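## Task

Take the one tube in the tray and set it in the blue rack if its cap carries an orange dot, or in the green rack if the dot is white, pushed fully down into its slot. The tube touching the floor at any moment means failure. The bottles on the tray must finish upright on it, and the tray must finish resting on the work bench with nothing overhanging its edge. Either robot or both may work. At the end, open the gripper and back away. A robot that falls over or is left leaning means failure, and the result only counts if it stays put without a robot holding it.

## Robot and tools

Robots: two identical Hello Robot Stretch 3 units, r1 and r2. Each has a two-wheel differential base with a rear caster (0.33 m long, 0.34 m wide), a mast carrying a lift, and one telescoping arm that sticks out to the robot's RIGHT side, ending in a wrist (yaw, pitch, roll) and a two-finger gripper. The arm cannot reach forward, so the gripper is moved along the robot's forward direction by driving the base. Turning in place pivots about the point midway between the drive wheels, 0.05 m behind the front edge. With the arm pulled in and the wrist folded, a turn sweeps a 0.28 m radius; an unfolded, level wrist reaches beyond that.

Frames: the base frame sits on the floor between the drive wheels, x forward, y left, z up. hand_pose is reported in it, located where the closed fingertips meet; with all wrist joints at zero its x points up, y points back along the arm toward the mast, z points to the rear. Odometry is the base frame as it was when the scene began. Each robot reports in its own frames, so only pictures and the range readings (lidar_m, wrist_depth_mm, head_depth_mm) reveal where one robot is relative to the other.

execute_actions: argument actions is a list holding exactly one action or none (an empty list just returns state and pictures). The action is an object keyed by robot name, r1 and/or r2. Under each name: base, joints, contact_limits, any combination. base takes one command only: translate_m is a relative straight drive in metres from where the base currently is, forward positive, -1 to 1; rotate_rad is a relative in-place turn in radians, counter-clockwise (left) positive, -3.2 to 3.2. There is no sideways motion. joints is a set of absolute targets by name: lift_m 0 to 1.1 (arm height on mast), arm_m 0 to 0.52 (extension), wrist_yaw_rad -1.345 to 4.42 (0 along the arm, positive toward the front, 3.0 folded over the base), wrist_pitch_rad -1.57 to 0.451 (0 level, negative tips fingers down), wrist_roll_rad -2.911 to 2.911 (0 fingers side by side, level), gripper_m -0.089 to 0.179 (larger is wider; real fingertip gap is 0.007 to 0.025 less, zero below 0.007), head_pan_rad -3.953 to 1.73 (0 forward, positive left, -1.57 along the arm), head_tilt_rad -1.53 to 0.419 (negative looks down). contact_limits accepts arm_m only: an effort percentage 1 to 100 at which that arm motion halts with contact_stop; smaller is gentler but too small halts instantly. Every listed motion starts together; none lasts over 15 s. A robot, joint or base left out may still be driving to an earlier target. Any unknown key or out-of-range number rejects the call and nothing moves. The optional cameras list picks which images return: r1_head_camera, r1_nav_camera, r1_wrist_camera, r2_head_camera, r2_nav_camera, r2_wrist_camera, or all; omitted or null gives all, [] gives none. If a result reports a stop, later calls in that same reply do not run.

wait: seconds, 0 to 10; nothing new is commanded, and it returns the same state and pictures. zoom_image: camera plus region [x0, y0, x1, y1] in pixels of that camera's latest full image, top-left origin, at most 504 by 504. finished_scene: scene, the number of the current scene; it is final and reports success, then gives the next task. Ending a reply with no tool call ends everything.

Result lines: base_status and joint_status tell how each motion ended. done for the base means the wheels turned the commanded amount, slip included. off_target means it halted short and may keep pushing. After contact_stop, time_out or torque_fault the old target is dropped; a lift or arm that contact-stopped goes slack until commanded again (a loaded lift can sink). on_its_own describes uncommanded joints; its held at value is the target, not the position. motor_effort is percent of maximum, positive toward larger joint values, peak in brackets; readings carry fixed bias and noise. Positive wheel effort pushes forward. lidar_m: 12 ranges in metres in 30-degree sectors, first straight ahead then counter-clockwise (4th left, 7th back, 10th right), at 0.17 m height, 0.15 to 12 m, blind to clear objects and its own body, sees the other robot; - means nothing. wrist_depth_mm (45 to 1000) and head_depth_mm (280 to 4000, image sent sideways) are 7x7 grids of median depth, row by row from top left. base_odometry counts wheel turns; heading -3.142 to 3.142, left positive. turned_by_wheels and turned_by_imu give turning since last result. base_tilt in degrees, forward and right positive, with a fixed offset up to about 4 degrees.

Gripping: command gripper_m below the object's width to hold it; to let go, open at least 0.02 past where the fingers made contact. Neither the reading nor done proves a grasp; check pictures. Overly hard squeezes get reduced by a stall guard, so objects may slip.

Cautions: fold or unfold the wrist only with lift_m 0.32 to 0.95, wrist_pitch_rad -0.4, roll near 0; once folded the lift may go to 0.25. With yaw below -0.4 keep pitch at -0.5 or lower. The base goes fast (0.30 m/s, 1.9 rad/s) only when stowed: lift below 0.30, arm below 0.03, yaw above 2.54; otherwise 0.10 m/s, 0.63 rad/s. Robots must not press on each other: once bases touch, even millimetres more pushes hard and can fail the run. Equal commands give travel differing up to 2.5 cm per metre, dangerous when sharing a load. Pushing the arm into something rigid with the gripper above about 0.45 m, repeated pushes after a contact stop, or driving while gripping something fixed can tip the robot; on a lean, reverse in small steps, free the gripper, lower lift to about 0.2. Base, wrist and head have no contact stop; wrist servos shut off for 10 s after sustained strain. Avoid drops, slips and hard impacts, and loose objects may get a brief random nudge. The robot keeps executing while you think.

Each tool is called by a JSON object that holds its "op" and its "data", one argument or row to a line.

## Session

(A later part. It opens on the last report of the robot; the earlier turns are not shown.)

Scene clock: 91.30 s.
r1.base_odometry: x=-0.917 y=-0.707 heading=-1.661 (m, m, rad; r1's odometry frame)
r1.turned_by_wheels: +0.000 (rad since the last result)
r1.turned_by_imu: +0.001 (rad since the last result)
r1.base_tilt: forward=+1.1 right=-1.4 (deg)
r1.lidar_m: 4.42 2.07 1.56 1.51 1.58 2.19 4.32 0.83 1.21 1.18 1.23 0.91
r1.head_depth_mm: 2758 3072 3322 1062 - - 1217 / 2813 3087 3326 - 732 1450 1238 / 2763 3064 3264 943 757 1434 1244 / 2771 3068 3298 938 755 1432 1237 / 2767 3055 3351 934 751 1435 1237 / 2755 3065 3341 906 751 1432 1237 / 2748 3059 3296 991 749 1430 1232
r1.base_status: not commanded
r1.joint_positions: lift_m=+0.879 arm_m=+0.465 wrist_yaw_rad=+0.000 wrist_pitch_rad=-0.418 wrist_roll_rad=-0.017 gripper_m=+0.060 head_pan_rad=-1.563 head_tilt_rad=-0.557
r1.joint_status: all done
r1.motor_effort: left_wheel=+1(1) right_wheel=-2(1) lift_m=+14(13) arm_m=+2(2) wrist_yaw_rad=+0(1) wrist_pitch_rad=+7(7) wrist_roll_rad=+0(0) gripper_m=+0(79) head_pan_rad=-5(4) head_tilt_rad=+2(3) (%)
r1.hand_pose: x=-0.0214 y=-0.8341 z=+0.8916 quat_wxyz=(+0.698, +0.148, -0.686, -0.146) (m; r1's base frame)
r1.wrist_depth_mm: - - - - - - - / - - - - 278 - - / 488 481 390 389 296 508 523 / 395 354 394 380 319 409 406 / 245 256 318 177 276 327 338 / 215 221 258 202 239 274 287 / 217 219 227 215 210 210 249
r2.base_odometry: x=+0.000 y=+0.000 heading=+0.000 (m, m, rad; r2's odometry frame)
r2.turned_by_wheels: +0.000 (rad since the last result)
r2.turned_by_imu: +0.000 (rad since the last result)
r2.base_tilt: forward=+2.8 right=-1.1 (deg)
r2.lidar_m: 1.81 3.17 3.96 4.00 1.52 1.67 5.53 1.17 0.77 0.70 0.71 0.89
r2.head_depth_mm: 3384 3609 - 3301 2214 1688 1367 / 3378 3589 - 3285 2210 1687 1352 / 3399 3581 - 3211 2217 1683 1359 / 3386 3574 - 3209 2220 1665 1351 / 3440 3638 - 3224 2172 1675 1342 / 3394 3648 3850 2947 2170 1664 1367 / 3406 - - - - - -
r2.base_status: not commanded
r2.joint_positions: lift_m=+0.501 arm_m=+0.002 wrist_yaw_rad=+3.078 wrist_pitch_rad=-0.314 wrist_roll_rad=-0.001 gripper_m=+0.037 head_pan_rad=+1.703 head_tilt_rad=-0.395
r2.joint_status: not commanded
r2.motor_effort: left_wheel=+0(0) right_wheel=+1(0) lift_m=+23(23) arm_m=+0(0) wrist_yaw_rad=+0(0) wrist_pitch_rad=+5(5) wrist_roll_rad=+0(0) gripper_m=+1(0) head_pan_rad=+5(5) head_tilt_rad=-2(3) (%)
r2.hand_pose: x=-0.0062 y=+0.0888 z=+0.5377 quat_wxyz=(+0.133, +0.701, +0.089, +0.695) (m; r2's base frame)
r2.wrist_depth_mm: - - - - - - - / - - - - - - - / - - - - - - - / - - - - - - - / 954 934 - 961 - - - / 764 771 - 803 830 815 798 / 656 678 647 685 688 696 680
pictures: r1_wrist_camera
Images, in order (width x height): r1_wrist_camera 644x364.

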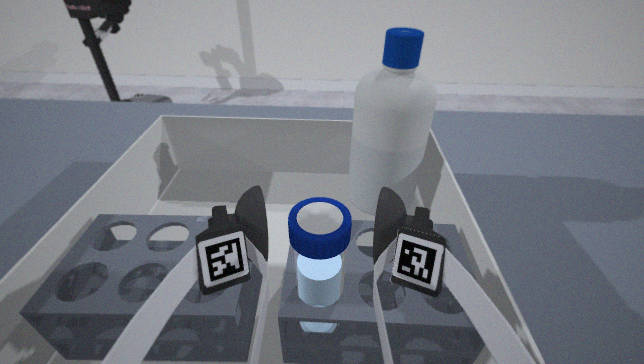

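Looks centred; grip.

{"op": "execute_actions", "data": {
  "actions": [
    {"r1":{"joints":{"gripper_m":0.0}}}
  ],
  "cameras": []
}}

{"op": "execute_actions", "data": {
  "actions": [
    {"r1":{"joints":{"lift_m":0.92}}}
  ],
  "cameras": ["r1_wrist_camera"]
}}

Scene clock: 96.77 s.
r1.base_odometry: x=-0.917 y=-0.707 heading=-1.661 (m, m, rad; r1's odometry frame)
r1.turned_by_wheels: +0.000 (rad since the last result)
r1.turned_by_imu: +0.001 (rad since the last result)
r1.base_tilt: forward=+1.1 right=-1.4 (deg)
r1.lidar_m: 4.42 2.07 1.55 1.51 1.57 2.19 4.33 0.83 1.21 1.18 1.23 0.91
r1.head_depth_mm: 2748 3027 3295 1065 - - 1216 / 2784 3077 3289 - 733 1437 1236 / 2737 3069 3221 944 756 1430 1236 / 2750 3070 3355 942 755 1432 1235 / 2803 3062 3359 937 752 1434 1230 / 2790 3066 3330 908 752 1434 1231 / 2775 3107 3345 989 745 1431 1227
r1.base_status: not commanded
r1.joint_positions: lift_m=+0.879 arm_m=+0.465 wrist_yaw_rad=+0.000 wrist_pitch_rad=-0.417 wrist_roll_rad=-0.017 gripper_m=+0.001 head_pan_rad=-1.563 head_tilt_rad=-0.557
r1.joint_status: all done
r1.motor_effort: left_wheel=+2(1) right_wheel=-1(1) lift_m=+14(14) arm_m=+2(2) wrist_yaw_rad=-1(1) wrist_pitch_rad=+7(7) wrist_roll_rad=+0(0) gripper_m=-9(84) head_pan_rad=-4(3) head_tilt_rad=+1(3) (%)
r1.hand_pose: x=-0.0214 y=-0.8342 z=+0.8918 quat_wxyz=(+0.698, +0.148, -0.686, -0.145) (m; r1's base frame)
r1.wrist_depth_mm: - - - - - - - / - - - - 282 - - / 491 474 384 379 296 506 525 / 398 351 401 391 320 407 403 / 251 256 255 169 279 330 340 / 218 223 225 201 227 228 287 / 217 218 233 215 211 191 251
r2.base_odometry: x=+0.000 y=+0.000 heading=+0.000 (m, m, rad; r2's odometry frame)
r2.turned_by_wheels: +0.000 (rad since the last result)
r2.turned_by_imu: +0.000 (rad since the last result)
r2.base_tilt: forward=+2.9 right=-1.1 (deg)
r2.lidar_m: 1.81 3.17 3.96 3.99 1.52 1.68 5.53 1.17 0.77 0.70 0.71 0.89
r2.head_depth_mm: 3361 3631 - 3310 2251 1698 1362 / 3380 3580 - 3271 2228 1686 1356 / 3346 3570 - 3241 2207 1673 1353 / 3374 3612 - 3186 2201 1673 1344 / 3422 3659 - 3164 2190 1666 1343 / 3387 3587 3840 2984 2177 1653 1375 / 3356 - - - - - -
r2.base_status: not commanded
r2.joint_positions: lift_m=+0.501 arm_m=+0.002 wrist_yaw_rad=+3.078 wrist_pitch_rad=-0.314 wrist_roll_rad=-0.001 gripper_m=+0.037 head_pan_rad=+1.703 head_tilt_rad=-0.395
r2.joint_status: not commanded
r2.motor_effort: left_wheel=-1(1) right_wheel=+0(1) lift_m=+22(23) arm_m=+0(1) wrist_yaw_rad=+0(0) wrist_pitch_rad=+5(5) wrist_roll_rad=+0(0) gripper_m=+1(0) head_pan_rad=+5(4) head_tilt_rad=-2(2) (%)
r2.hand_pose: x=-0.0062 y=+0.0888 z=+0.5377 quat_wxyz=(+0.133, +0.701, +0.089, +0.695) (m; r2's base frame)
r2.wrist_depth_mm: - - - - - - - / - - - - - - - / - - - - - - - / - - - - - - - / 909 971 - 996 - - - / 787 800 - 780 786 795 827 / 673 665 653 693 699 699 703
pictures: none
No camera images: the call's "cameras" was empty. Leave "cameras" out to get every camera's image.

Scene clock: 97.97 s.
r1.base_odometry: x=-0.917 y=-0.707 heading=-1.661 (m, m, rad; r1's odometry frame)
r1.turned_by_wheels: +0.000 (rad since the last result)
r1.turned_by_imu: +0.000 (rad since the last result)
r1.base_tilt: forward=+1.2 right=-1.4 (deg)
r1.lidar_m: 4.43 2.06 1.56 1.51 1.58 2.19 4.32 0.83 1.21 1.18 1.23 0.91
r1.head_depth_mm: 2769 3094 3327 - - 1408 1241 / 2765 3043 3306 962 759 1442 1239 / 2785 3064 - 975 756 1442 1240 / 2775 3022 3252 944 755 1425 1234 / 2757 3056 3298 936 752 1431 1238 / 2735 3031 3295 908 750 1433 1227 / 2743 3105 3337 992 746 1432 1228
r1.base_status: not commanded
r1.joint_positions: lift_m=+0.919 arm_m=+0.465 wrist_yaw_rad=+0.000 wrist_pitch_rad=-0.421 wrist_roll_rad=-0.017 gripper_m=+0.001 head_pan_rad=-1.563 head_tilt_rad=-0.557
r1.joint_status: all done
r1.motor_effort: left_wheel=+2(2) right_wheel=-1(1) lift_m=+61(58) arm_m=+2(2) wrist_yaw_rad=-1(0) wrist_pitch_rad=+8(9) wrist_roll_rad=+0(0) gripper_m=-9(10) head_pan_rad=-4(4) head_tilt_rad=+3(2) (%)
r1.hand_pose: x=-0.0214 y=-0.8337 z=+0.9311 quat_wxyz=(+0.698, +0.149, -0.685, -0.147) (m; r1's base frame)
r1.wrist_depth_mm: - - - - - - - / - - - - - - - / 575 573 583 586 306 - - / 466 422 423 410 338 465 470 / 380 331 375 170 349 394 390 / 312 262 272 208 253 331 332 / 227 245 240 225 256 287 290
r2.base_odometry: x=+0.000 y=+0.000 heading=+0.000 (m, m, rad; r2's odometry frame)
r2.turned_by_wheels: +0.000 (rad since the last result)
r2.turned_by_imu: +0.000 (rad since the last result)
r2.base_tilt: forward=+2.9 right=-1.2 (deg)
r2.lidar_m: 1.82 3.18 3.94 3.99 1.52 1.67 5.53 1.17 0.77 0.70 0.71 0.89
r2.head_depth_mm: 3418 3734 - 3281 2253 1682 1369 / 3433 3635 - 3262 2223 1668 1356 / 3380 3530 - 3260 2216 1671 1344 / 3343 3629 - 3210 2202 1686 1348 / 3423 3627 - 3131 2183 1663 1347 / 3418 3594 3929 2985 2178 1658 1376 / 3434 - - - - - -
r2.base_status: not commanded
r2.joint_positions: lift_m=+0.501 arm_m=+0.002 wrist_yaw_rad=+3.078 wrist_pitch_rad=-0.314 wrist_roll_rad=-0.001 gripper_m=+0.037 head_pan_rad=+1.703 head_tilt_rad=-0.395
r2.joint_status: not commanded
r2.motor_effort: left_wheel=-1(1) right_wheel=+0(0) lift_m=+23(22) arm_m=+0(0) wrist_yaw_rad=+0(0) wrist_pitch_rad=+5(5) wrist_roll_rad=+0(0) gripper_m=+0(1) head_pan_rad=+4(4) head_tilt_rad=-3(4) (%)
r2.hand_pose: x=-0.0062 y=+0.0888 z=+0.5377 quat_wxyz=(+0.133, +0.701, +0.089, +0.695) (m; r2's base frame)
r2.wrist_depth_mm: - - - - - - - / - - - - - - - / - - - - - - - / - - - - - - - / 918 945 - 960 - - - / 760 788 - 788 829 793 831 / 662 668 657 689 672 686 714
pictures: r1_wrist_camera
Images, in order (width x height): r1_wrist_camera 644x364.

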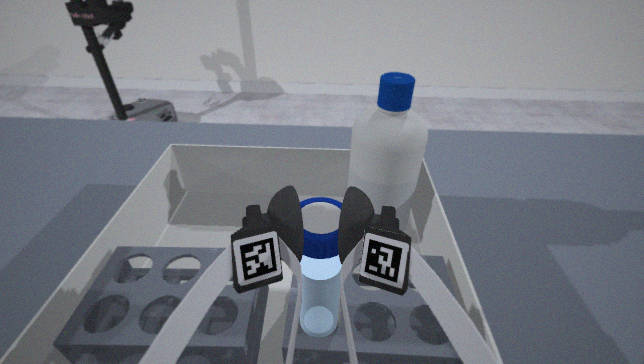

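{"op": "execute_actions", "data": {
  "actions": [
    {"r1":{"joints":{"lift_m":1.01,"gripper_m":-0.02}}}
  ],
  "cameras": []
}}

{"op": "execute_actions", "data": {
  "actions": [
    {"r1":{"base":{"translate_m":-0.48},"joints":{"arm_m":0.3}}}
  ],
  "cameras": ["r1_wrist_camera","r1_head_camera"]
}}

Scene clock: 107.43 s.
r1.base_odometry: x=-0.917 y=-0.707 heading=-1.661 (m, m, rad; r1's odometry frame)
r1.turned_by_wheels: +0.000 (rad since the last result)
r1.turned_by_imu: +0.001 (rad since the last result)
r1.base_tilt: forward=+1.1 right=-1.4 (deg)
r1.lidar_m: 4.44 2.06 1.55 1.50 1.57 2.19 4.31 0.83 1.21 1.18 1.22 0.91
r1.head_depth_mm: 2758 2997 - 965 760 1414 1244 / 2757 2970 3310 1006 758 1450 1241 / 2747 - 2312 975 757 1437 1234 / 2793 3014 1116 974 753 1433 1238 / 2744 3082 3340 936 753 1435 1230 / 2758 3064 3300 908 750 1428 1228 / 2768 3086 3327 992 748 1428 1227
r1.base_status: not commanded
r1.joint_positions: lift_m=+1.009 arm_m=+0.465 wrist_yaw_rad=+0.000 wrist_pitch_rad=-0.421 wrist_roll_rad=-0.017 gripper_m=-0.019 head_pan_rad=-1.563 head_tilt_rad=-0.557
r1.joint_status: all done
r1.motor_effort: left_wheel=+1(1) right_wheel=-1(1) lift_m=+60(57) arm_m=+2(2) wrist_yaw_rad=-1(1) wrist_pitch_rad=+8(8) wrist_roll_rad=+0(0) gripper_m=-16(84) head_pan_rad=-4(4) head_tilt_rad=+2(3) (%)
r1.hand_pose: x=-0.0214 y=-0.8336 z=+1.0210 quat_wxyz=(+0.698, +0.150, -0.685, -0.147) (m; r1's base frame)
r1.wrist_depth_mm: - - - - - - - / - - - - - - - / - - - - - - - / 600 592 606 624 590 611 619 / 497 510 462 171 498 511 519 / 430 418 424 212 415 434 437 / 370 334 328 312 321 383 384
r2.base_odometry: x=+0.000 y=+0.000 heading=+0.000 (m, m, rad; r2's odometry frame)
r2.turned_by_wheels: +0.000 (rad since the last result)
r2.turned_by_imu: +0.000 (rad since the last result)
r2.base_tilt: forward=+3.0 right=-1.2 (deg)
r2.lidar_m: 1.81 3.17 3.99 4.00 1.52 1.67 5.53 1.17 0.77 0.70 0.71 0.89
r2.head_depth_mm: 3407 3616 - 3368 2236 1695 1363 / 3414 3662 - 3236 2244 1677 1360 / 3341 3608 - 3215 2217 1689 1345 / 3273 3578 - 3220 2193 1670 1347 / 3364 3634 - 3222 2175 1658 1344 / 3366 3634 3848 2938 2170 1662 1378 / 3360 - - - - - -
r2.base_status: not commanded
r2.joint_positions: lift_m=+0.501 arm_m=+0.002 wrist_yaw_rad=+3.078 wrist_pitch_rad=-0.314 wrist_roll_rad=-0.001 gripper_m=+0.037 head_pan_rad=+1.703 head_tilt_rad=-0.395
r2.joint_status: not commanded
r2.motor_effort: left_wheel=-1(0) right_wheel=+0(0) lift_m=+22(22) arm_m=+0(0) wrist_yaw_rad=+0(0) wrist_pitch_rad=+5(5) wrist_roll_rad=+0(0) gripper_m=+0(0) head_pan_rad=+5(5) head_tilt_rad=-2(3) (%)
r2.hand_pose: x=-0.0062 y=+0.0888 z=+0.5377 quat_wxyz=(+0.133, +0.701, +0.089, +0.695) (m; r2's base frame)
r2.wrist_depth_mm: - - - - - - - / - - - - - - - / - - - - - - - / - - - - - - - / 954 940 - 952 - - - / 779 767 - 800 821 821 828 / 668 671 657 682 683 675 711
pictures: none
No camera images: the call's "cameras" was empty. Leave "cameras" out to get every camera's image.

Scene clock: 113.17 s.
r1.base_odometry: x=-0.874 y=-0.229 heading=-1.661 (m, m, rad; r1's odometry frame)
r1.turned_by_wheels: +0.000 (rad since the last result)
r1.turned_by_imu: -0.001 (rad since the last result)
r1.base_tilt: forward=+1.2 right=-1.4 (deg)
r1.lidar_m: 4.90 2.11 1.56 1.52 1.58 2.20 3.84 4.02 0.54 1.16 1.21 1.32
r1.head_depth_mm: 2775 2975 - 2407 1860 1437 1237 / 2780 2956 3198 1110 757 789 1160 / 2759 2983 - 994 758 1397 1241 / 2755 3002 3409 946 753 1393 1237 / 2766 3059 3270 997 752 1394 1233 / 2760 3081 3318 993 751 1391 1231 / 2755 3028 3326 962 750 1391 1233
r1.base_status: done
r1.joint_positions: lift_m=+1.009 arm_m=+0.300 wrist_yaw_rad=+0.000 wrist_pitch_rad=-0.422 wrist_roll_rad=-0.017 gripper_m=-0.019 head_pan_rad=-1.563 head_tilt_rad=-0.557
r1.joint_status: all done
r1.motor_effort: left_wheel=+1(3) right_wheel=-1(7) lift_m=+60(60) arm_m=-4(4) wrist_yaw_rad=-1(1) wrist_pitch_rad=+8(9) wrist_roll_rad=+0(0) gripper_m=-16(16) head_pan_rad=-4(3) head_tilt_rad=+2(2) (%)
r1.hand_pose: x=-0.0214 y=-0.6692 z=+1.0210 quat_wxyz=(+0.698, +0.150, -0.685, -0.147) (m; r1's base frame)
r1.wrist_depth_mm: - - - - - - - / - - - - - - - / 524 755 770 770 - - - / 535 576 615 636 621 - - / 456 497 505 171 517 - - / 413 431 417 213 418 - - / 372 379 377 365 376 - -
r2.base_odometry: x=+0.000 y=+0.000 heading=+0.000 (m, m, rad; r2's odometry frame)
r2.turned_by_wheels: +0.000 (rad since the last result)
r2.turned_by_imu: +0.000 (rad since the last result)
r2.base_tilt: forward=+2.9 right=-1.1 (deg)
r2.lidar_m: 1.81 3.15 3.96 4.00 1.52 1.67 5.52 1.17 0.76 0.70 0.71 0.89
r2.head_depth_mm: 3342 3649 - 3312 2242 1701 1359 / 3378 3623 - 3237 2244 1688 1344 / 3367 3568 - 3213 2207 1686 1353 / 3363 3605 - 3192 2189 1661 1350 / 3370 3700 - 3249 2200 1678 1334 / 3363 3633 3964 2939 2153 1649 1378 / 3389 - - - - - -
r2.base_status: not commanded
r2.joint_positions: lift_m=+0.501 arm_m=+0.002 wrist_yaw_rad=+3.078 wrist_pitch_rad=-0.314 wrist_roll_rad=-0.001 gripper_m=+0.037 head_pan_rad=+1.703 head_tilt_rad=-0.395
r2.joint_status: not commanded
r2.motor_effort: left_wheel=-1(0) right_wheel=+0(0) lift_m=+22(23) arm_m=+0(0) wrist_yaw_rad=+0(0) wrist_pitch_rad=+5(5) wrist_roll_rad=+0(0) gripper_m=+0(0) head_pan_rad=+5(5) head_tilt_rad=-2(2) (%)
r2.hand_pose: x=-0.0062 y=+0.0888 z=+0.5377 quat_wxyz=(+0.133, +0.701, +0.089, +0.695) (m; r2's base frame)
r2.wrist_depth_mm: - - - - - - - / - - - - - - - / - - - - - - - / - - - - - - - / 899 944 - 941 - - - / 763 802 - 790 798 806 834 / 671 675 648 690 680 688 705
pictures: r1_head_camera (sideways: a quarter turn clockwise sets it upright), r1_wrist_camera
Images, in order (width x height): r1_head_camera 896x504, r1_wrist_camera 644x364.

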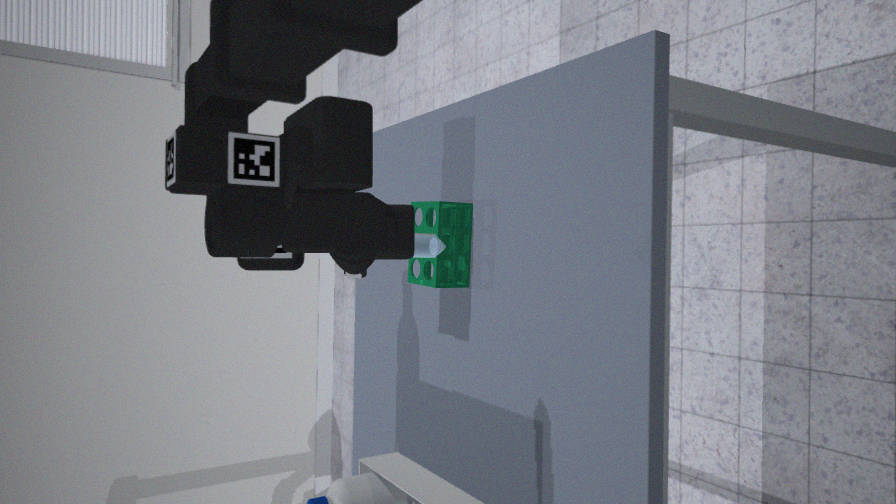

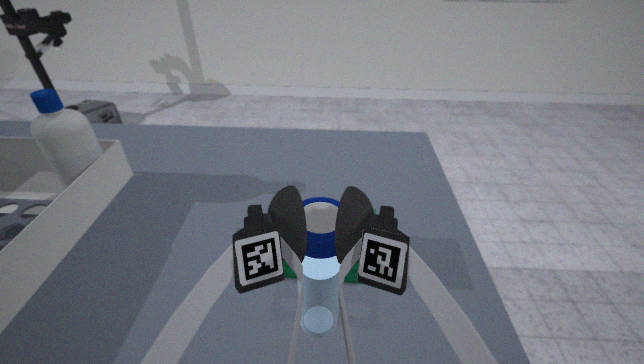

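{"op": "execute_actions", "data": {
  "actions": [
    {"r1":{"base":{"translate_m":-0.008},"joints":{"arm_m":0.46,"lift_m":0.965}}}
  ],
  "cameras": ["r1_wrist_camera","r1_head_camera"]
}}

{"op": "zoom_image", "data": {
  "camera": "r1_head_camera",
  "region": [330, 170, 510, 320]
}}

Scene clock: 123.37 s.
r1.base_odometry: x=-0.873 y=-0.221 heading=-1.661 (m, m, rad; r1's odometry frame)
r1.turned_by_wheels: +0.000 (rad since the last result)
r1.turned_by_imu: +0.001 (rad since the last result)
r1.base_tilt: forward=+1.1 right=-1.3 (deg)
r1.lidar_m: 4.90 2.11 1.57 1.52 1.58 2.20 3.84 4.00 0.54 1.16 1.22 1.33
r1.head_depth_mm: 2724 3063 3313 - 1779 1451 1247 / 2759 3002 3225 1172 758 772 1178 / 2745 3007 3192 977 757 1400 1212 / 2736 2991 3286 944 754 1399 1236 / 2760 3055 3350 998 752 1396 1233 / 2761 3071 3315 995 750 1388 1233 / 2769 3058 3287 946 751 1390 1227
r1.base_status: done
r1.joint_positions: lift_m=+0.966 arm_m=+0.460 wrist_yaw_rad=+0.000 wrist_pitch_rad=-0.422 wrist_roll_rad=-0.017 gripper_m=-0.019 head_pan_rad=-1.563 head_tilt_rad=-0.557
r1.joint_status: all done
r1.motor_effort: left_wheel=+1(1) right_wheel=-2(6) lift_m=+14(57) arm_m=+2(2) wrist_yaw_rad=+0(1) wrist_pitch_rad=+9(8) wrist_roll_rad=+0(0) gripper_m=-16(16) head_pan_rad=-4(3) head_tilt_rad=+2(2) (%)
r1.hand_pose: x=-0.0215 y=-0.8285 z=+0.9776 quat_wxyz=(+0.697, +0.150, -0.685, -0.147) (m; r1's base frame)
r1.wrist_depth_mm: - - - - - - - / - - - - - - - / - - - - - - - / 532 530 540 553 547 - - / 432 442 447 171 461 - - / 377 376 358 211 377 405 - / 331 329 323 302 328 346 -
r2.base_odometry: x=+0.000 y=+0.000 heading=+0.000 (m, m, rad; r2's odometry frame)
r2.turned_by_wheels: +0.000 (rad since the last result)
r2.turned_by_imu: +0.000 (rad since the last result)
r2.base_tilt: forward=+3.0 right=-1.0 (deg)
r2.lidar_m: 1.81 3.16 3.97 4.00 1.52 1.67 5.53 1.17 0.77 0.70 0.71 0.89
r2.head_depth_mm: 3408 3633 - 3311 2238 1713 1375 / 3369 3680 - 3234 2210 1687 1356 / 3371 3589 - 3201 2192 1659 1343 / 3366 3637 - 3209 2207 1674 1345 / 3430 3645 - 3164 2170 1660 1340 / 3406 3648 3933 2932 2147 1651 1370 / 3378 - - - - - -
r2.base_status: not commanded
r2.joint_positions: lift_m=+0.501 arm_m=+0.002 wrist_yaw_rad=+3.078 wrist_pitch_rad=-0.314 wrist_roll_rad=-0.001 gripper_m=+0.037 head_pan_rad=+1.703 head_tilt_rad=-0.395
r2.joint_status: not commanded
r2.motor_effort: left_wheel=-1(0) right_wheel=+1(0) lift_m=+22(22) arm_m=+0(0) wrist_yaw_rad=+0(0) wrist_pitch_rad=+5(5) wrist_roll_rad=+0(0) gripper_m=+1(0) head_pan_rad=+5(5) head_tilt_rad=-3(3) (%)
r2.hand_pose: x=-0.0062 y=+0.0888 z=+0.5377 quat_wxyz=(+0.133, +0.701, +0.089, +0.695) (m; r2's base frame)
r2.wrist_depth_mm: - - - - - - - / - - - - - - - / - - - - - - - / - - - - - - - / 936 951 - 940 - - - / 784 785 - 788 813 829 822 / 642 678 660 693 689 711 691
pictures: r1_head_camera (sideways: a quarter turn clockwise sets it upright), r1_wrist_camera
Images, in order (width x height): r1_head_camera 896x504, r1_wrist_camera 644x364.

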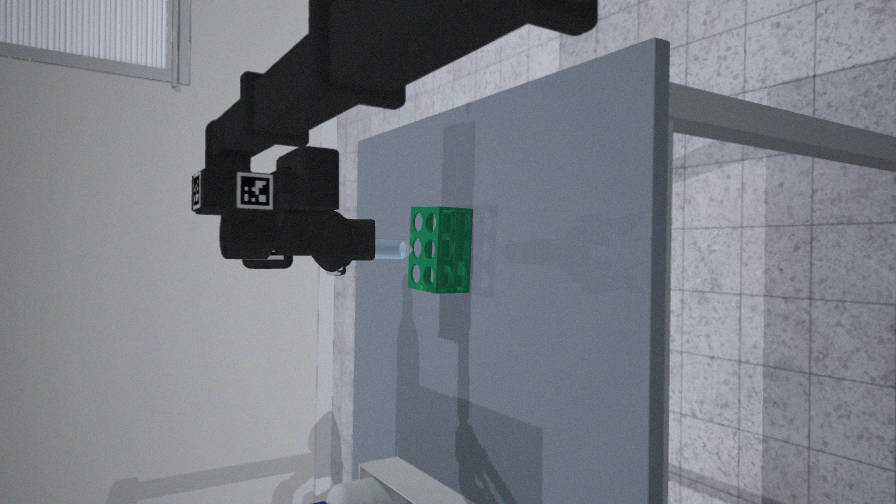

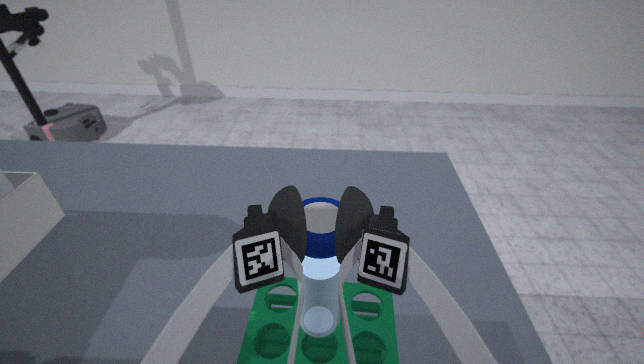

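Region (330, 170, 510, 320) of r1_head_camera's 896x504 image, scaled by 2.800, with more detail than that image has.

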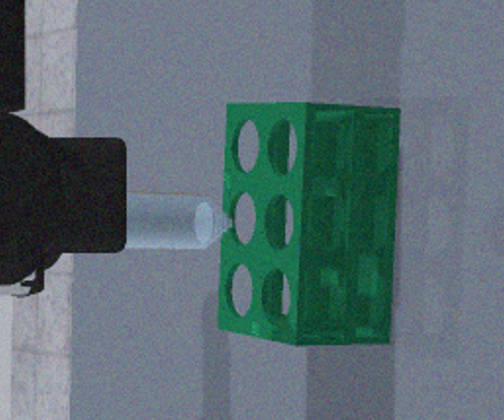

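{"op": "execute_actions", "data": {
  "actions": [
    {"r1":{"joints":{"lift_m":0.942}}}
  ],
  "cameras": ["r1_wrist_camera","r1_head_camera"]
}}

{"op": "zoom_image", "data": {
  "camera": "r1_head_camera",
  "region": [330, 170, 510, 320]
}}

Scene clock: 129.90 s.
r1.base_odometry: x=-0.873 y=-0.221 heading=-1.661 (m, m, rad; r1's odometry frame)
r1.turned_by_wheels: +0.000 (rad since the last result)
r1.turned_by_imu: +0.001 (rad since the last result)
r1.base_tilt: forward=+1.1 right=-1.4 (deg)
r1.lidar_m: 4.92 2.11 1.57 1.52 1.58 2.20 3.84 4.02 0.54 1.17 1.22 1.33
r1.head_depth_mm: 2742 3025 3363 - 1813 1448 1234 / 2745 3065 - 1030 759 773 1190 / 2747 3033 1241 981 757 1400 1206 / 2795 3065 3284 947 754 1397 1233 / 2784 3034 3293 1003 753 1391 1233 / 2787 3038 3303 996 750 1384 1232 / 2781 3070 3315 948 747 1384 1234
r1.base_status: not commanded
r1.joint_positions: lift_m=+0.943 arm_m=+0.460 wrist_yaw_rad=+0.000 wrist_pitch_rad=-0.422 wrist_roll_rad=-0.017 gripper_m=-0.019 head_pan_rad=-1.563 head_tilt_rad=-0.557
r1.joint_status: all done
r1.motor_effort: left_wheel=+1(1) right_wheel=-2(1) lift_m=+14(12) arm_m=+2(2) wrist_yaw_rad=+0(1) wrist_pitch_rad=+9(9) wrist_roll_rad=+0(0) gripper_m=-16(16) head_pan_rad=-5(4) head_tilt_rad=+3(2) (%)
r1.hand_pose: x=-0.0215 y=-0.8285 z=+0.9546 quat_wxyz=(+0.697, +0.150, -0.685, -0.147) (m; r1's base frame)
r1.wrist_depth_mm: - - - - - - - / - - - - - - - / - - - - - - - / 473 488 503 528 493 - - / 405 406 415 171 427 - - / 353 353 335 210 348 366 - / 307 307 297 244 300 312 -
r2.base_odometry: x=+0.000 y=+0.000 heading=+0.000 (m, m, rad; r2's odometry frame)
r2.turned_by_wheels: +0.000 (rad since the last result)
r2.turned_by_imu: +0.000 (rad since the last result)
r2.base_tilt: forward=+2.9 right=-1.1 (deg)
r2.lidar_m: 1.82 3.18 3.97 4.00 1.52 1.68 5.53 1.17 0.77 0.70 0.71 0.88
r2.head_depth_mm: 3346 3593 - 3316 2219 1695 1364 / 3406 3648 - 3277 2221 1686 1354 / 3348 3587 - 3251 2201 1678 1345 / 3392 3667 - 3230 2189 1668 1347 / 3414 3671 - 3185 2178 1661 1346 / 3401 3604 3869 2936 2160 1660 1376 / 3348 - - - - - -
r2.base_status: not commanded
r2.joint_positions: lift_m=+0.501 arm_m=+0.002 wrist_yaw_rad=+3.078 wrist_pitch_rad=-0.314 wrist_roll_rad=-0.001 gripper_m=+0.037 head_pan_rad=+1.703 head_tilt_rad=-0.395
r2.joint_status: not commanded
r2.motor_effort: left_wheel=+0(1) right_wheel=+2(1) lift_m=+23(22) arm_m=+0(0) wrist_yaw_rad=+0(0) wrist_pitch_rad=+5(6) wrist_roll_rad=+0(0) gripper_m=+1(0) head_pan_rad=+5(5) head_tilt_rad=-3(3) (%)
r2.hand_pose: x=-0.0062 y=+0.0888 z=+0.5377 quat_wxyz=(+0.133, +0.701, +0.089, +0.695) (m; r2's base frame)
r2.wrist_depth_mm: - - - - - - - / - - - - - - - / - - - - - - - / - - - - - - - / 936 929 - 956 - - - / 759 771 - 787 813 798 808 / 659 686 655 682 694 707 707
pictures: r1_head_camera (sideways: a quarter turn clockwise sets it upright), r1_wrist_camera
Images, in order (width x height): r1_head_camera 896x504, r1_wrist_camera 644x364.

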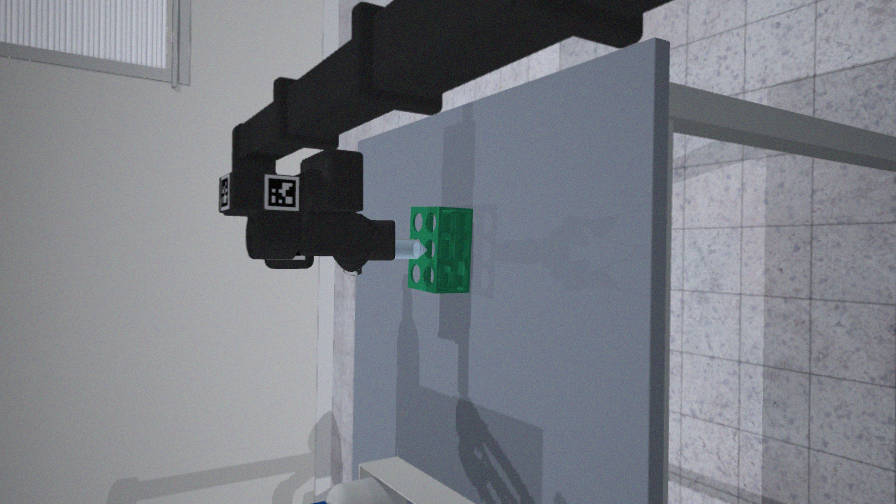

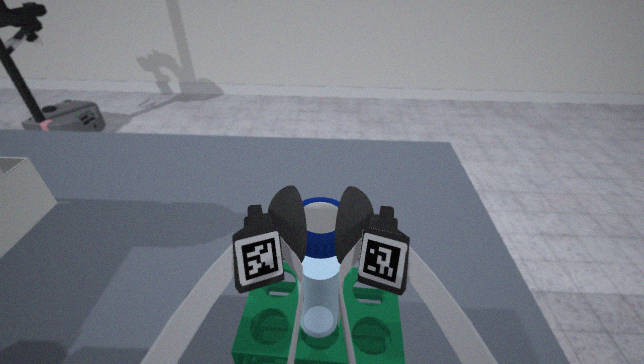

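Region (330, 170, 510, 320) of r1_head_camera's 896x504 image, scaled by 2.800, with more detail than that image has.

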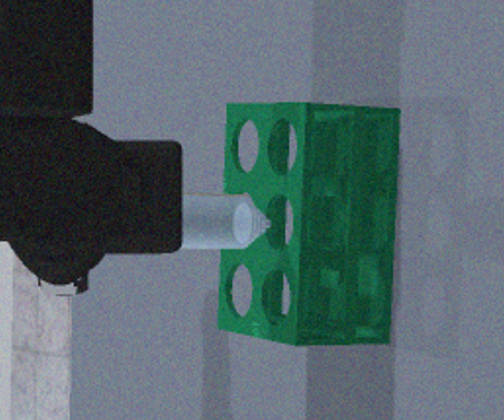

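{"op": "execute_actions", "data": {
  "actions": [
    {"r1":{"joints":{"lift_m":0.915}}}
  ],
  "cameras": ["r1_wrist_camera","r1_head_camera"]
}}

{"op": "zoom_image", "data": {
  "camera": "r1_wrist_camera",
  "region": [200, 180, 440, 364]
}}

Scene clock: 137.20 s.
r1.base_odometry: x=-0.873 y=-0.221 heading=-1.661 (m, m, rad; r1's odometry frame)
r1.turned_by_wheels: +0.000 (rad since the last result)
r1.turned_by_imu: +0.001 (rad since the last result)
r1.base_tilt: forward=+1.1 right=-1.4 (deg)
r1.lidar_m: 4.91 2.11 1.56 1.52 1.58 2.20 3.84 4.03 0.54 1.17 1.21 1.33
r1.head_depth_mm: 2764 3060 3300 - - 1411 1247 / 2755 3066 3276 959 758 774 1190 / 2736 3057 - 978 755 1400 1209 / 2758 3109 3232 949 755 1394 1238 / 2737 3056 3317 999 752 1396 1235 / 2753 3102 3291 992 750 1387 1234 / 2780 3066 3291 951 748 1389 1234
r1.base_status: not commanded
r1.joint_positions: lift_m=+0.916 arm_m=+0.460 wrist_yaw_rad=+0.000 wrist_pitch_rad=-0.422 wrist_roll_rad=-0.017 gripper_m=-0.019 head_pan_rad=-1.563 head_tilt_rad=-0.557
r1.joint_status: all done
r1.motor_effort: left_wheel=+1(1) right_wheel=-2(1) lift_m=+14(17) arm_m=+2(2) wrist_yaw_rad=+0(0) wrist_pitch_rad=+9(9) wrist_roll_rad=+0(0) gripper_m=-16(16) head_pan_rad=-4(3) head_tilt_rad=+3(1) (%)
r1.hand_pose: x=-0.0215 y=-0.8285 z=+0.9276 quat_wxyz=(+0.697, +0.150, -0.685, -0.147) (m; r1's base frame)
r1.wrist_depth_mm: - - - - - - - / - - - - - - - / 570 572 573 569 590 - - / 435 451 450 477 456 - - / 369 381 380 171 393 395 - / 319 323 303 216 314 328 - / 282 281 245 235 270 287 -
r2.base_odometry: x=+0.000 y=+0.000 heading=+0.000 (m, m, rad; r2's odometry frame)
r2.turned_by_wheels: +0.000 (rad since the last result)
r2.turned_by_imu: +0.000 (rad since the last result)
r2.base_tilt: forward=+2.9 right=-1.1 (deg)
r2.lidar_m: 1.81 3.17 3.97 4.00 1.52 1.68 5.54 1.17 0.77 0.70 0.71 0.89
r2.head_depth_mm: 3427 3719 - 3316 2238 1703 1362 / 3364 3648 - 3246 2222 1682 1357 / 3346 3612 - 3169 2208 1676 1354 / 3386 3619 - 3189 2210 1667 1341 / 3391 3579 - 3147 2184 1662 1344 / 3353 3651 3900 2968 2151 1666 1381 / 3390 - - - - - -
r2.base_status: not commanded
r2.joint_positions: lift_m=+0.501 arm_m=+0.002 wrist_yaw_rad=+3.078 wrist_pitch_rad=-0.314 wrist_roll_rad=-0.001 gripper_m=+0.037 head_pan_rad=+1.703 head_tilt_rad=-0.395
r2.joint_status: not commanded
r2.motor_effort: left_wheel=+0(0) right_wheel=+0(0) lift_m=+23(23) arm_m=+0(0) wrist_yaw_rad=+0(0) wrist_pitch_rad=+5(5) wrist_roll_rad=+0(0) gripper_m=+1(1) head_pan_rad=+5(5) head_tilt_rad=-3(3) (%)
r2.hand_pose: x=-0.0062 y=+0.0888 z=+0.5377 quat_wxyz=(+0.133, +0.701, +0.089, +0.695) (m; r2's base frame)
r2.wrist_depth_mm: - - - - - - - / - - - - - - - / - - - - - - - / - - - - - - - / 888 940 - 996 - - - / 760 780 - 794 790 827 836 / 683 673 658 699 681 703 706
pictures: r1_head_camera (sideways: a quarter turn clockwise sets it upright), r1_wrist_camera
Images, in order (width x height): r1_head_camera 896x504, r1_wrist_camera 644x364.

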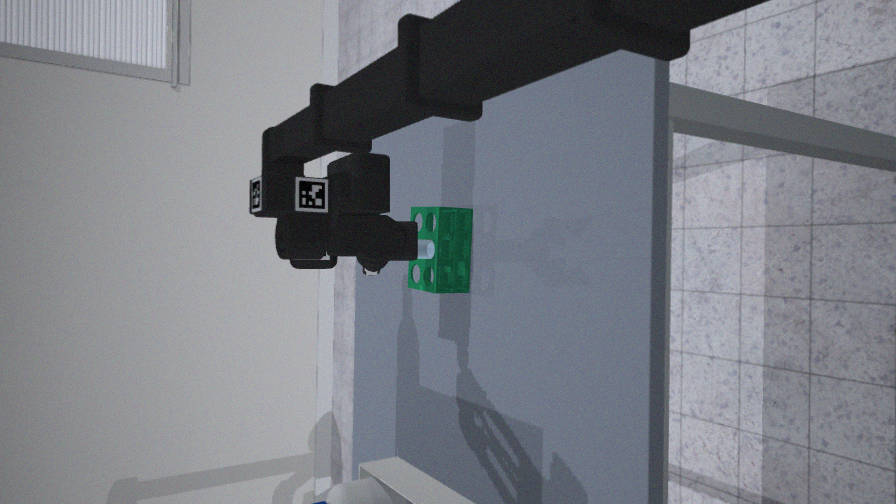

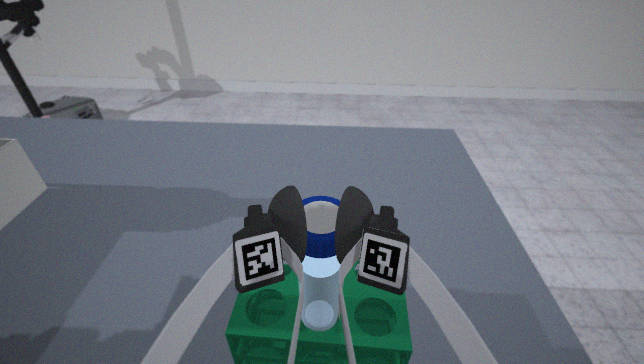

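Region (200, 180, 440, 364) of r1_wrist_camera's 644x364 image, scaled by 2.100; it fills the top 386 rows of this view, and the rest is white.

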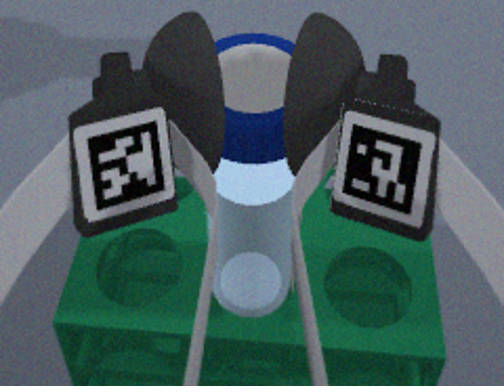

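Going in.

{"op": "execute_actions", "data": {
  "actions": [
    {"r1":{"joints":{"lift_m":0.876}}}
  ],
  "cameras": ["r1_wrist_camera"]
}}

{"op": "execute_actions", "data": {
  "actions": [
    {"r1":{"joints":{"gripper_m":0.08}}}
  ],
  "cameras": ["r1_wrist_camera"]
}}

{"op": "execute_actions", "data": {
  "actions": [
    {"r1":{"joints":{"arm_m":0.33}}}
  ],
  "cameras": ["r1_wrist_camera"]
}}

Scene clock: 142.83 s.
r1.base_odometry: x=-0.873 y=-0.221 heading=-1.661 (m, m, rad; r1's odometry frame)
r1.turned_by_wheels: +0.000 (rad since the last result)
r1.turned_by_imu: +0.001 (rad since the last result)
r1.base_tilt: forward=+1.1 right=-1.4 (deg)
r1.lidar_m: 4.91 2.11 1.56 1.52 1.59 2.20 3.83 3.99 0.54 1.17 1.22 1.33
r1.head_depth_mm: 2775 3068 3300 2598 - - 1217 / 2770 3089 3301 - 732 771 1186 / 2755 3088 3243 934 757 1408 1210 / 2782 3029 3335 946 753 1402 1236 / 2764 3014 3252 996 753 1402 1235 / 2773 3068 3299 992 748 1396 1233 / 2793 3037 3309 948 749 1393 1227
r1.base_status: not commanded
r1.joint_positions: lift_m=+0.877 arm_m=+0.460 wrist_yaw_rad=+0.000 wrist_pitch_rad=-0.418 wrist_roll_rad=-0.017 gripper_m=-0.019 head_pan_rad=-1.563 head_tilt_rad=-0.557
r1.joint_status: all done
r1.motor_effort: left_wheel=+2(2) right_wheel=-1(1) lift_m=+13(14) arm_m=+2(2) wrist_yaw_rad=+0(0) wrist_pitch_rad=+7(9) wrist_roll_rad=+0(0) gripper_m=-16(16) head_pan_rad=-4(3) head_tilt_rad=+3(2) (%)
r1.hand_pose: x=-0.0215 y=-0.8290 z=+0.8895 quat_wxyz=(+0.698, +0.148, -0.685, -0.146) (m; r1's base frame)
r1.wrist_depth_mm: - - - - - - - / - - - - - - - / 490 490 501 502 511 - - / 392 394 397 413 396 438 - / 323 326 331 172 332 331 - / 277 278 206 200 260 282 - / 240 245 233 230 229 248 256
r2.base_odometry: x=+0.000 y=+0.000 heading=+0.000 (m, m, rad; r2's odometry frame)
r2.turned_by_wheels: +0.000 (rad since the last result)
r2.turned_by_imu: +0.000 (rad since the last result)
r2.base_tilt: forward=+2.9 right=-1.2 (deg)
r2.lidar_m: 1.82 3.18 3.97 3.99 1.52 1.67 5.52 1.17 0.77 0.70 0.71 0.89
r2.head_depth_mm: 3404 3655 - 3294 2215 1689 1359 / 3352 3710 - 3257 2246 1691 1363 / 3360 3594 - 3248 2202 1686 1354 / 3402 3604 - 3237 2192 1676 1351 / 3415 3594 - 3158 2158 1656 1343 / 3433 3611 3916 2956 2174 1659 1364 / 3338 - - - - - -
r2.base_status: not commanded
r2.joint_positions: lift_m=+0.501 arm_m=+0.002 wrist_yaw_rad=+3.078 wrist_pitch_rad=-0.314 wrist_roll_rad=-0.001 gripper_m=+0.037 head_pan_rad=+1.703 head_tilt_rad=-0.395
r2.joint_status: not commanded
r2.motor_effort: left_wheel=-1(1) right_wheel=+0(2) lift_m=+23(23) arm_m=+0(0) wrist_yaw_rad=+0(0) wrist_pitch_rad=+5(5) wrist_roll_rad=+0(0) gripper_m=+0(0) head_pan_rad=+5(5) head_tilt_rad=-2(3) (%)
r2.hand_pose: x=-0.0062 y=+0.0888 z=+0.5377 quat_wxyz=(+0.133, +0.701, +0.089, +0.695) (m; r2's base frame)
r2.wrist_depth_mm: - - - - - - - / - - - - - - - / - - - - - - - / - - - - - - - / 913 938 - 947 - - - / 792 785 - 799 810 824 835 / 671 664 652 671 685 712 720
pictures: r1_wrist_camera
Images, in order (width x height): r1_wrist_camera 644x364.

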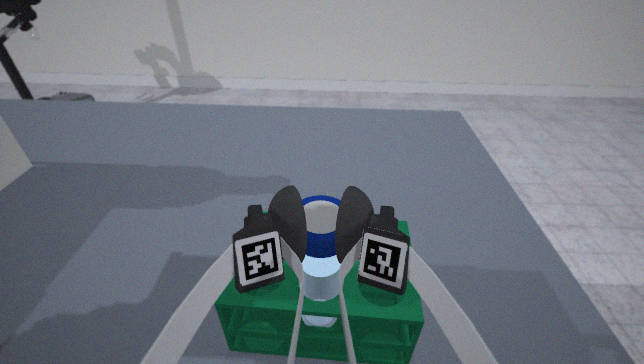

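Scene clock: 144.33 s.
r1.base_odometry: x=-0.873 y=-0.221 heading=-1.661 (m, m, rad; r1's odometry frame)
r1.turned_by_wheels: +0.000 (rad since the last result)
r1.turned_by_imu: +0.000 (rad since the last result)
r1.base_tilt: forward=+1.1 right=-1.4 (deg)
r1.lidar_m: 4.91 2.11 1.56 1.52 1.58 2.20 3.84 4.03 0.54 1.17 1.22 1.33
r1.head_depth_mm: 2729 3081 3294 2603 - - 1212 / 2754 3028 3285 - 733 773 1183 / 2765 3057 3270 937 755 1402 1208 / 2732 3083 3308 943 756 1400 1235 / 2784 3032 3292 997 752 1396 1229 / 2764 3070 3319 996 751 1399 1227 / 2782 3041 3312 950 746 1396 1228
r1.base_status: not commanded
r1.joint_positions: lift_m=+0.877 arm_m=+0.460 wrist_yaw_rad=+0.000 wrist_pitch_rad=-0.419 wrist_roll_rad=-0.017 gripper_m=+0.080 head_pan_rad=-1.563 head_tilt_rad=-0.557
r1.joint_status: all done
r1.motor_effort: left_wheel=+2(2) right_wheel=-1(1) lift_m=+14(14) arm_m=+2(2) wrist_yaw_rad=-1(1) wrist_pitch_rad=+8(8) wrist_roll_rad=+0(0) gripper_m=+1(80) head_pan_rad=-4(4) head_tilt_rad=+1(2) (%)
r1.hand_pose: x=-0.0215 y=-0.8289 z=+0.8892 quat_wxyz=(+0.698, +0.149, -0.685, -0.146) (m; r1's base frame)
r1.wrist_depth_mm: - - - - - - - / - - - - - - - / 497 484 499 500 507 - - / 393 393 399 399 404 432 - / 326 327 264 175 319 335 - / 278 279 248 205 248 284 - / 243 244 233 226 234 246 255
r2.base_odometry: x=+0.000 y=+0.000 heading=+0.000 (m, m, rad; r2's odometry frame)
r2.turned_by_wheels: +0.000 (rad since the last result)
r2.turned_by_imu: +0.000 (rad since the last result)
r2.base_tilt: forward=+2.9 right=-1.1 (deg)
r2.lidar_m: 1.81 3.17 3.97 3.99 1.52 1.67 5.52 1.17 0.77 0.70 0.71 0.88
r2.head_depth_mm: 3413 3612 - 3331 2239 1686 1369 / 3409 3708 - 3274 2207 1686 1352 / 3372 3546 - 3228 2197 1679 1354 / 3331 3581 - 3207 2206 1667 1346 / 3380 3621 - 3188 2196 1651 1350 / 3397 3735 3839 2934 2179 1668 1370 / 3411 - - - - - -
r2.base_status: not commanded
r2.joint_positions: lift_m=+0.501 arm_m=+0.002 wrist_yaw_rad=+3.078 wrist_pitch_rad=-0.314 wrist_roll_rad=-0.001 gripper_m=+0.037 head_pan_rad=+1.703 head_tilt_rad=-0.395
r2.joint_status: not commanded
r2.motor_effort: left_wheel=+0(0) right_wheel=+0(1) lift_m=+23(23) arm_m=+0(0) wrist_yaw_rad=+0(0) wrist_pitch_rad=+5(5) wrist_roll_rad=+0(0) gripper_m=+0(0) head_pan_rad=+6(5) head_tilt_rad=-2(4) (%)
r2.hand_pose: x=-0.0062 y=+0.0888 z=+0.5377 quat_wxyz=(+0.133, +0.701, +0.089, +0.695) (m; r2's base frame)
r2.wrist_depth_mm: - - - - - - - / - - - - - - - / - - - - - - - / - - - - - - - / 914 911 - 952 - - - / 777 771 - 786 824 813 817 / 676 672 644 682 691 700 700
pictures: r1_wrist_camera
Images, in order (width x height): r1_wrist_camera 644x364.

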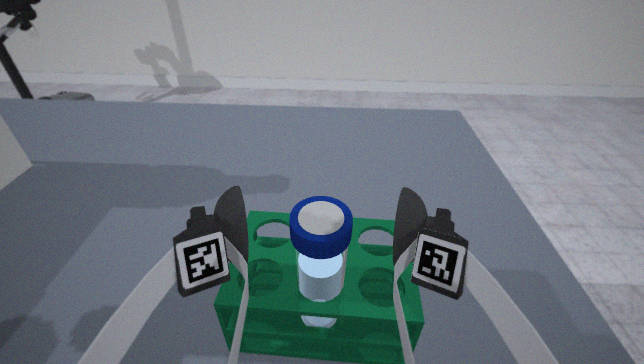

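Scene clock: 146.53 s.
r1.base_odometry: x=-0.873 y=-0.221 heading=-1.661 (m, m, rad; r1's odometry frame)
r1.turned_by_wheels: +0.000 (rad since the last result)
r1.turned_by_imu: +0.000 (rad since the last result)
r1.base_tilt: forward=+1.1 right=-1.4 (deg)
r1.lidar_m: 4.88 2.11 1.56 1.52 1.58 2.20 3.84 4.02 0.54 1.17 1.22 1.33
r1.head_depth_mm: 2770 3076 3349 2604 - - 1217 / 2755 3034 3295 - 759 773 1181 / 2794 3049 3379 - 756 1399 1216 / 2787 3041 3327 - 752 1393 1235 / 2757 3120 3277 995 752 1404 1229 / 2785 3076 3265 994 754 1395 1230 / 2765 3040 3331 949 748 1386 1229
r1.base_status: not commanded
r1.joint_positions: lift_m=+0.877 arm_m=+0.330 wrist_yaw_rad=+0.000 wrist_pitch_rad=-0.419 wrist_roll_rad=-0.017 gripper_m=+0.080 head_pan_rad=-1.563 head_tilt_rad=-0.557
r1.joint_status: all done
r1.motor_effort: left_wheel=+2(2) right_wheel=-1(1) lift_m=+14(14) arm_m=-4(5) wrist_yaw_rad=+0(0) wrist_pitch_rad=+8(7) wrist_roll_rad=+0(0) gripper_m=+1(0) head_pan_rad=-4(4) head_tilt_rad=+2(1) (%)
r1.hand_pose: x=-0.0215 y=-0.6995 z=+0.8892 quat_wxyz=(+0.698, +0.149, -0.685, -0.146) (m; r1's base frame)
r1.wrist_depth_mm: - - - - - - - / 465 669 - - - - - / 445 497 502 358 505 - - / 386 394 398 324 402 433 - / 325 328 323 327 330 331 - / 280 282 274 281 274 284 - / 242 242 245 245 246 245 255
r2.base_odometry: x=+0.000 y=+0.000 heading=+0.000 (m, m, rad; r2's odometry frame)
r2.turned_by_wheels: +0.000 (rad since the last result)
r2.turned_by_imu: +0.000 (rad since the last result)
r2.base_tilt: forward=+2.9 right=-1.1 (deg)
r2.lidar_m: 1.82 3.17 3.98 4.00 1.52 1.68 5.52 1.17 0.77 0.70 0.71 0.89
r2.head_depth_mm: 3343 3628 - 3284 2241 1692 1368 / 3375 3664 - 3243 2224 1675 1355 / 3359 3590 - 3201 2220 1685 1349 / 3326 3575 - 3191 2180 1670 1350 / 3383 3598 - 3234 2169 1647 1341 / 3398 3670 3858 2983 2168 1657 1369 / 3371 - - - - - -
r2.base_status: not commanded
r2.joint_positions: lift_m=+0.501 arm_m=+0.002 wrist_yaw_rad=+3.078 wrist_pitch_rad=-0.314 wrist_roll_rad=-0.001 gripper_m=+0.037 head_pan_rad=+1.703 head_tilt_rad=-0.395
r2.joint_status: not commanded
r2.motor_effort: left_wheel=+0(0) right_wheel=+1(0) lift_m=+23(23) arm_m=+0(0) wrist_yaw_rad=+0(0) wrist_pitch_rad=+6(5) wrist_roll_rad=+0(0) gripper_m=+0(0) head_pan_rad=+4(5) head_tilt_rad=-3(3) (%)
r2.hand_pose: x=-0.0062 y=+0.0888 z=+0.5377 quat_wxyz=(+0.133, +0.701, +0.089, +0.695) (m; r2's base frame)
r2.wrist_depth_mm: - - - - - - - / - - - - - - - / - - - - - - - / - - - - - - - / 942 960 - 937 - - - / 769 781 - 792 801 805 813 / 675 668 653 674 713 689 710
pictures: r1_wrist_camera
Images, in order (width x height): r1_wrist_camera 644x364.

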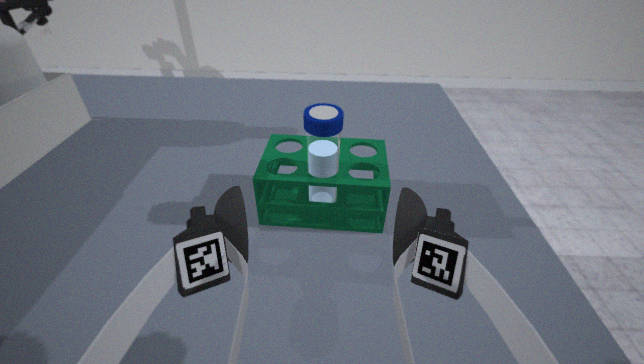

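{"op": "finished_scene", "data": {
  "scene": 1
}}

The scene is finished: the task was done.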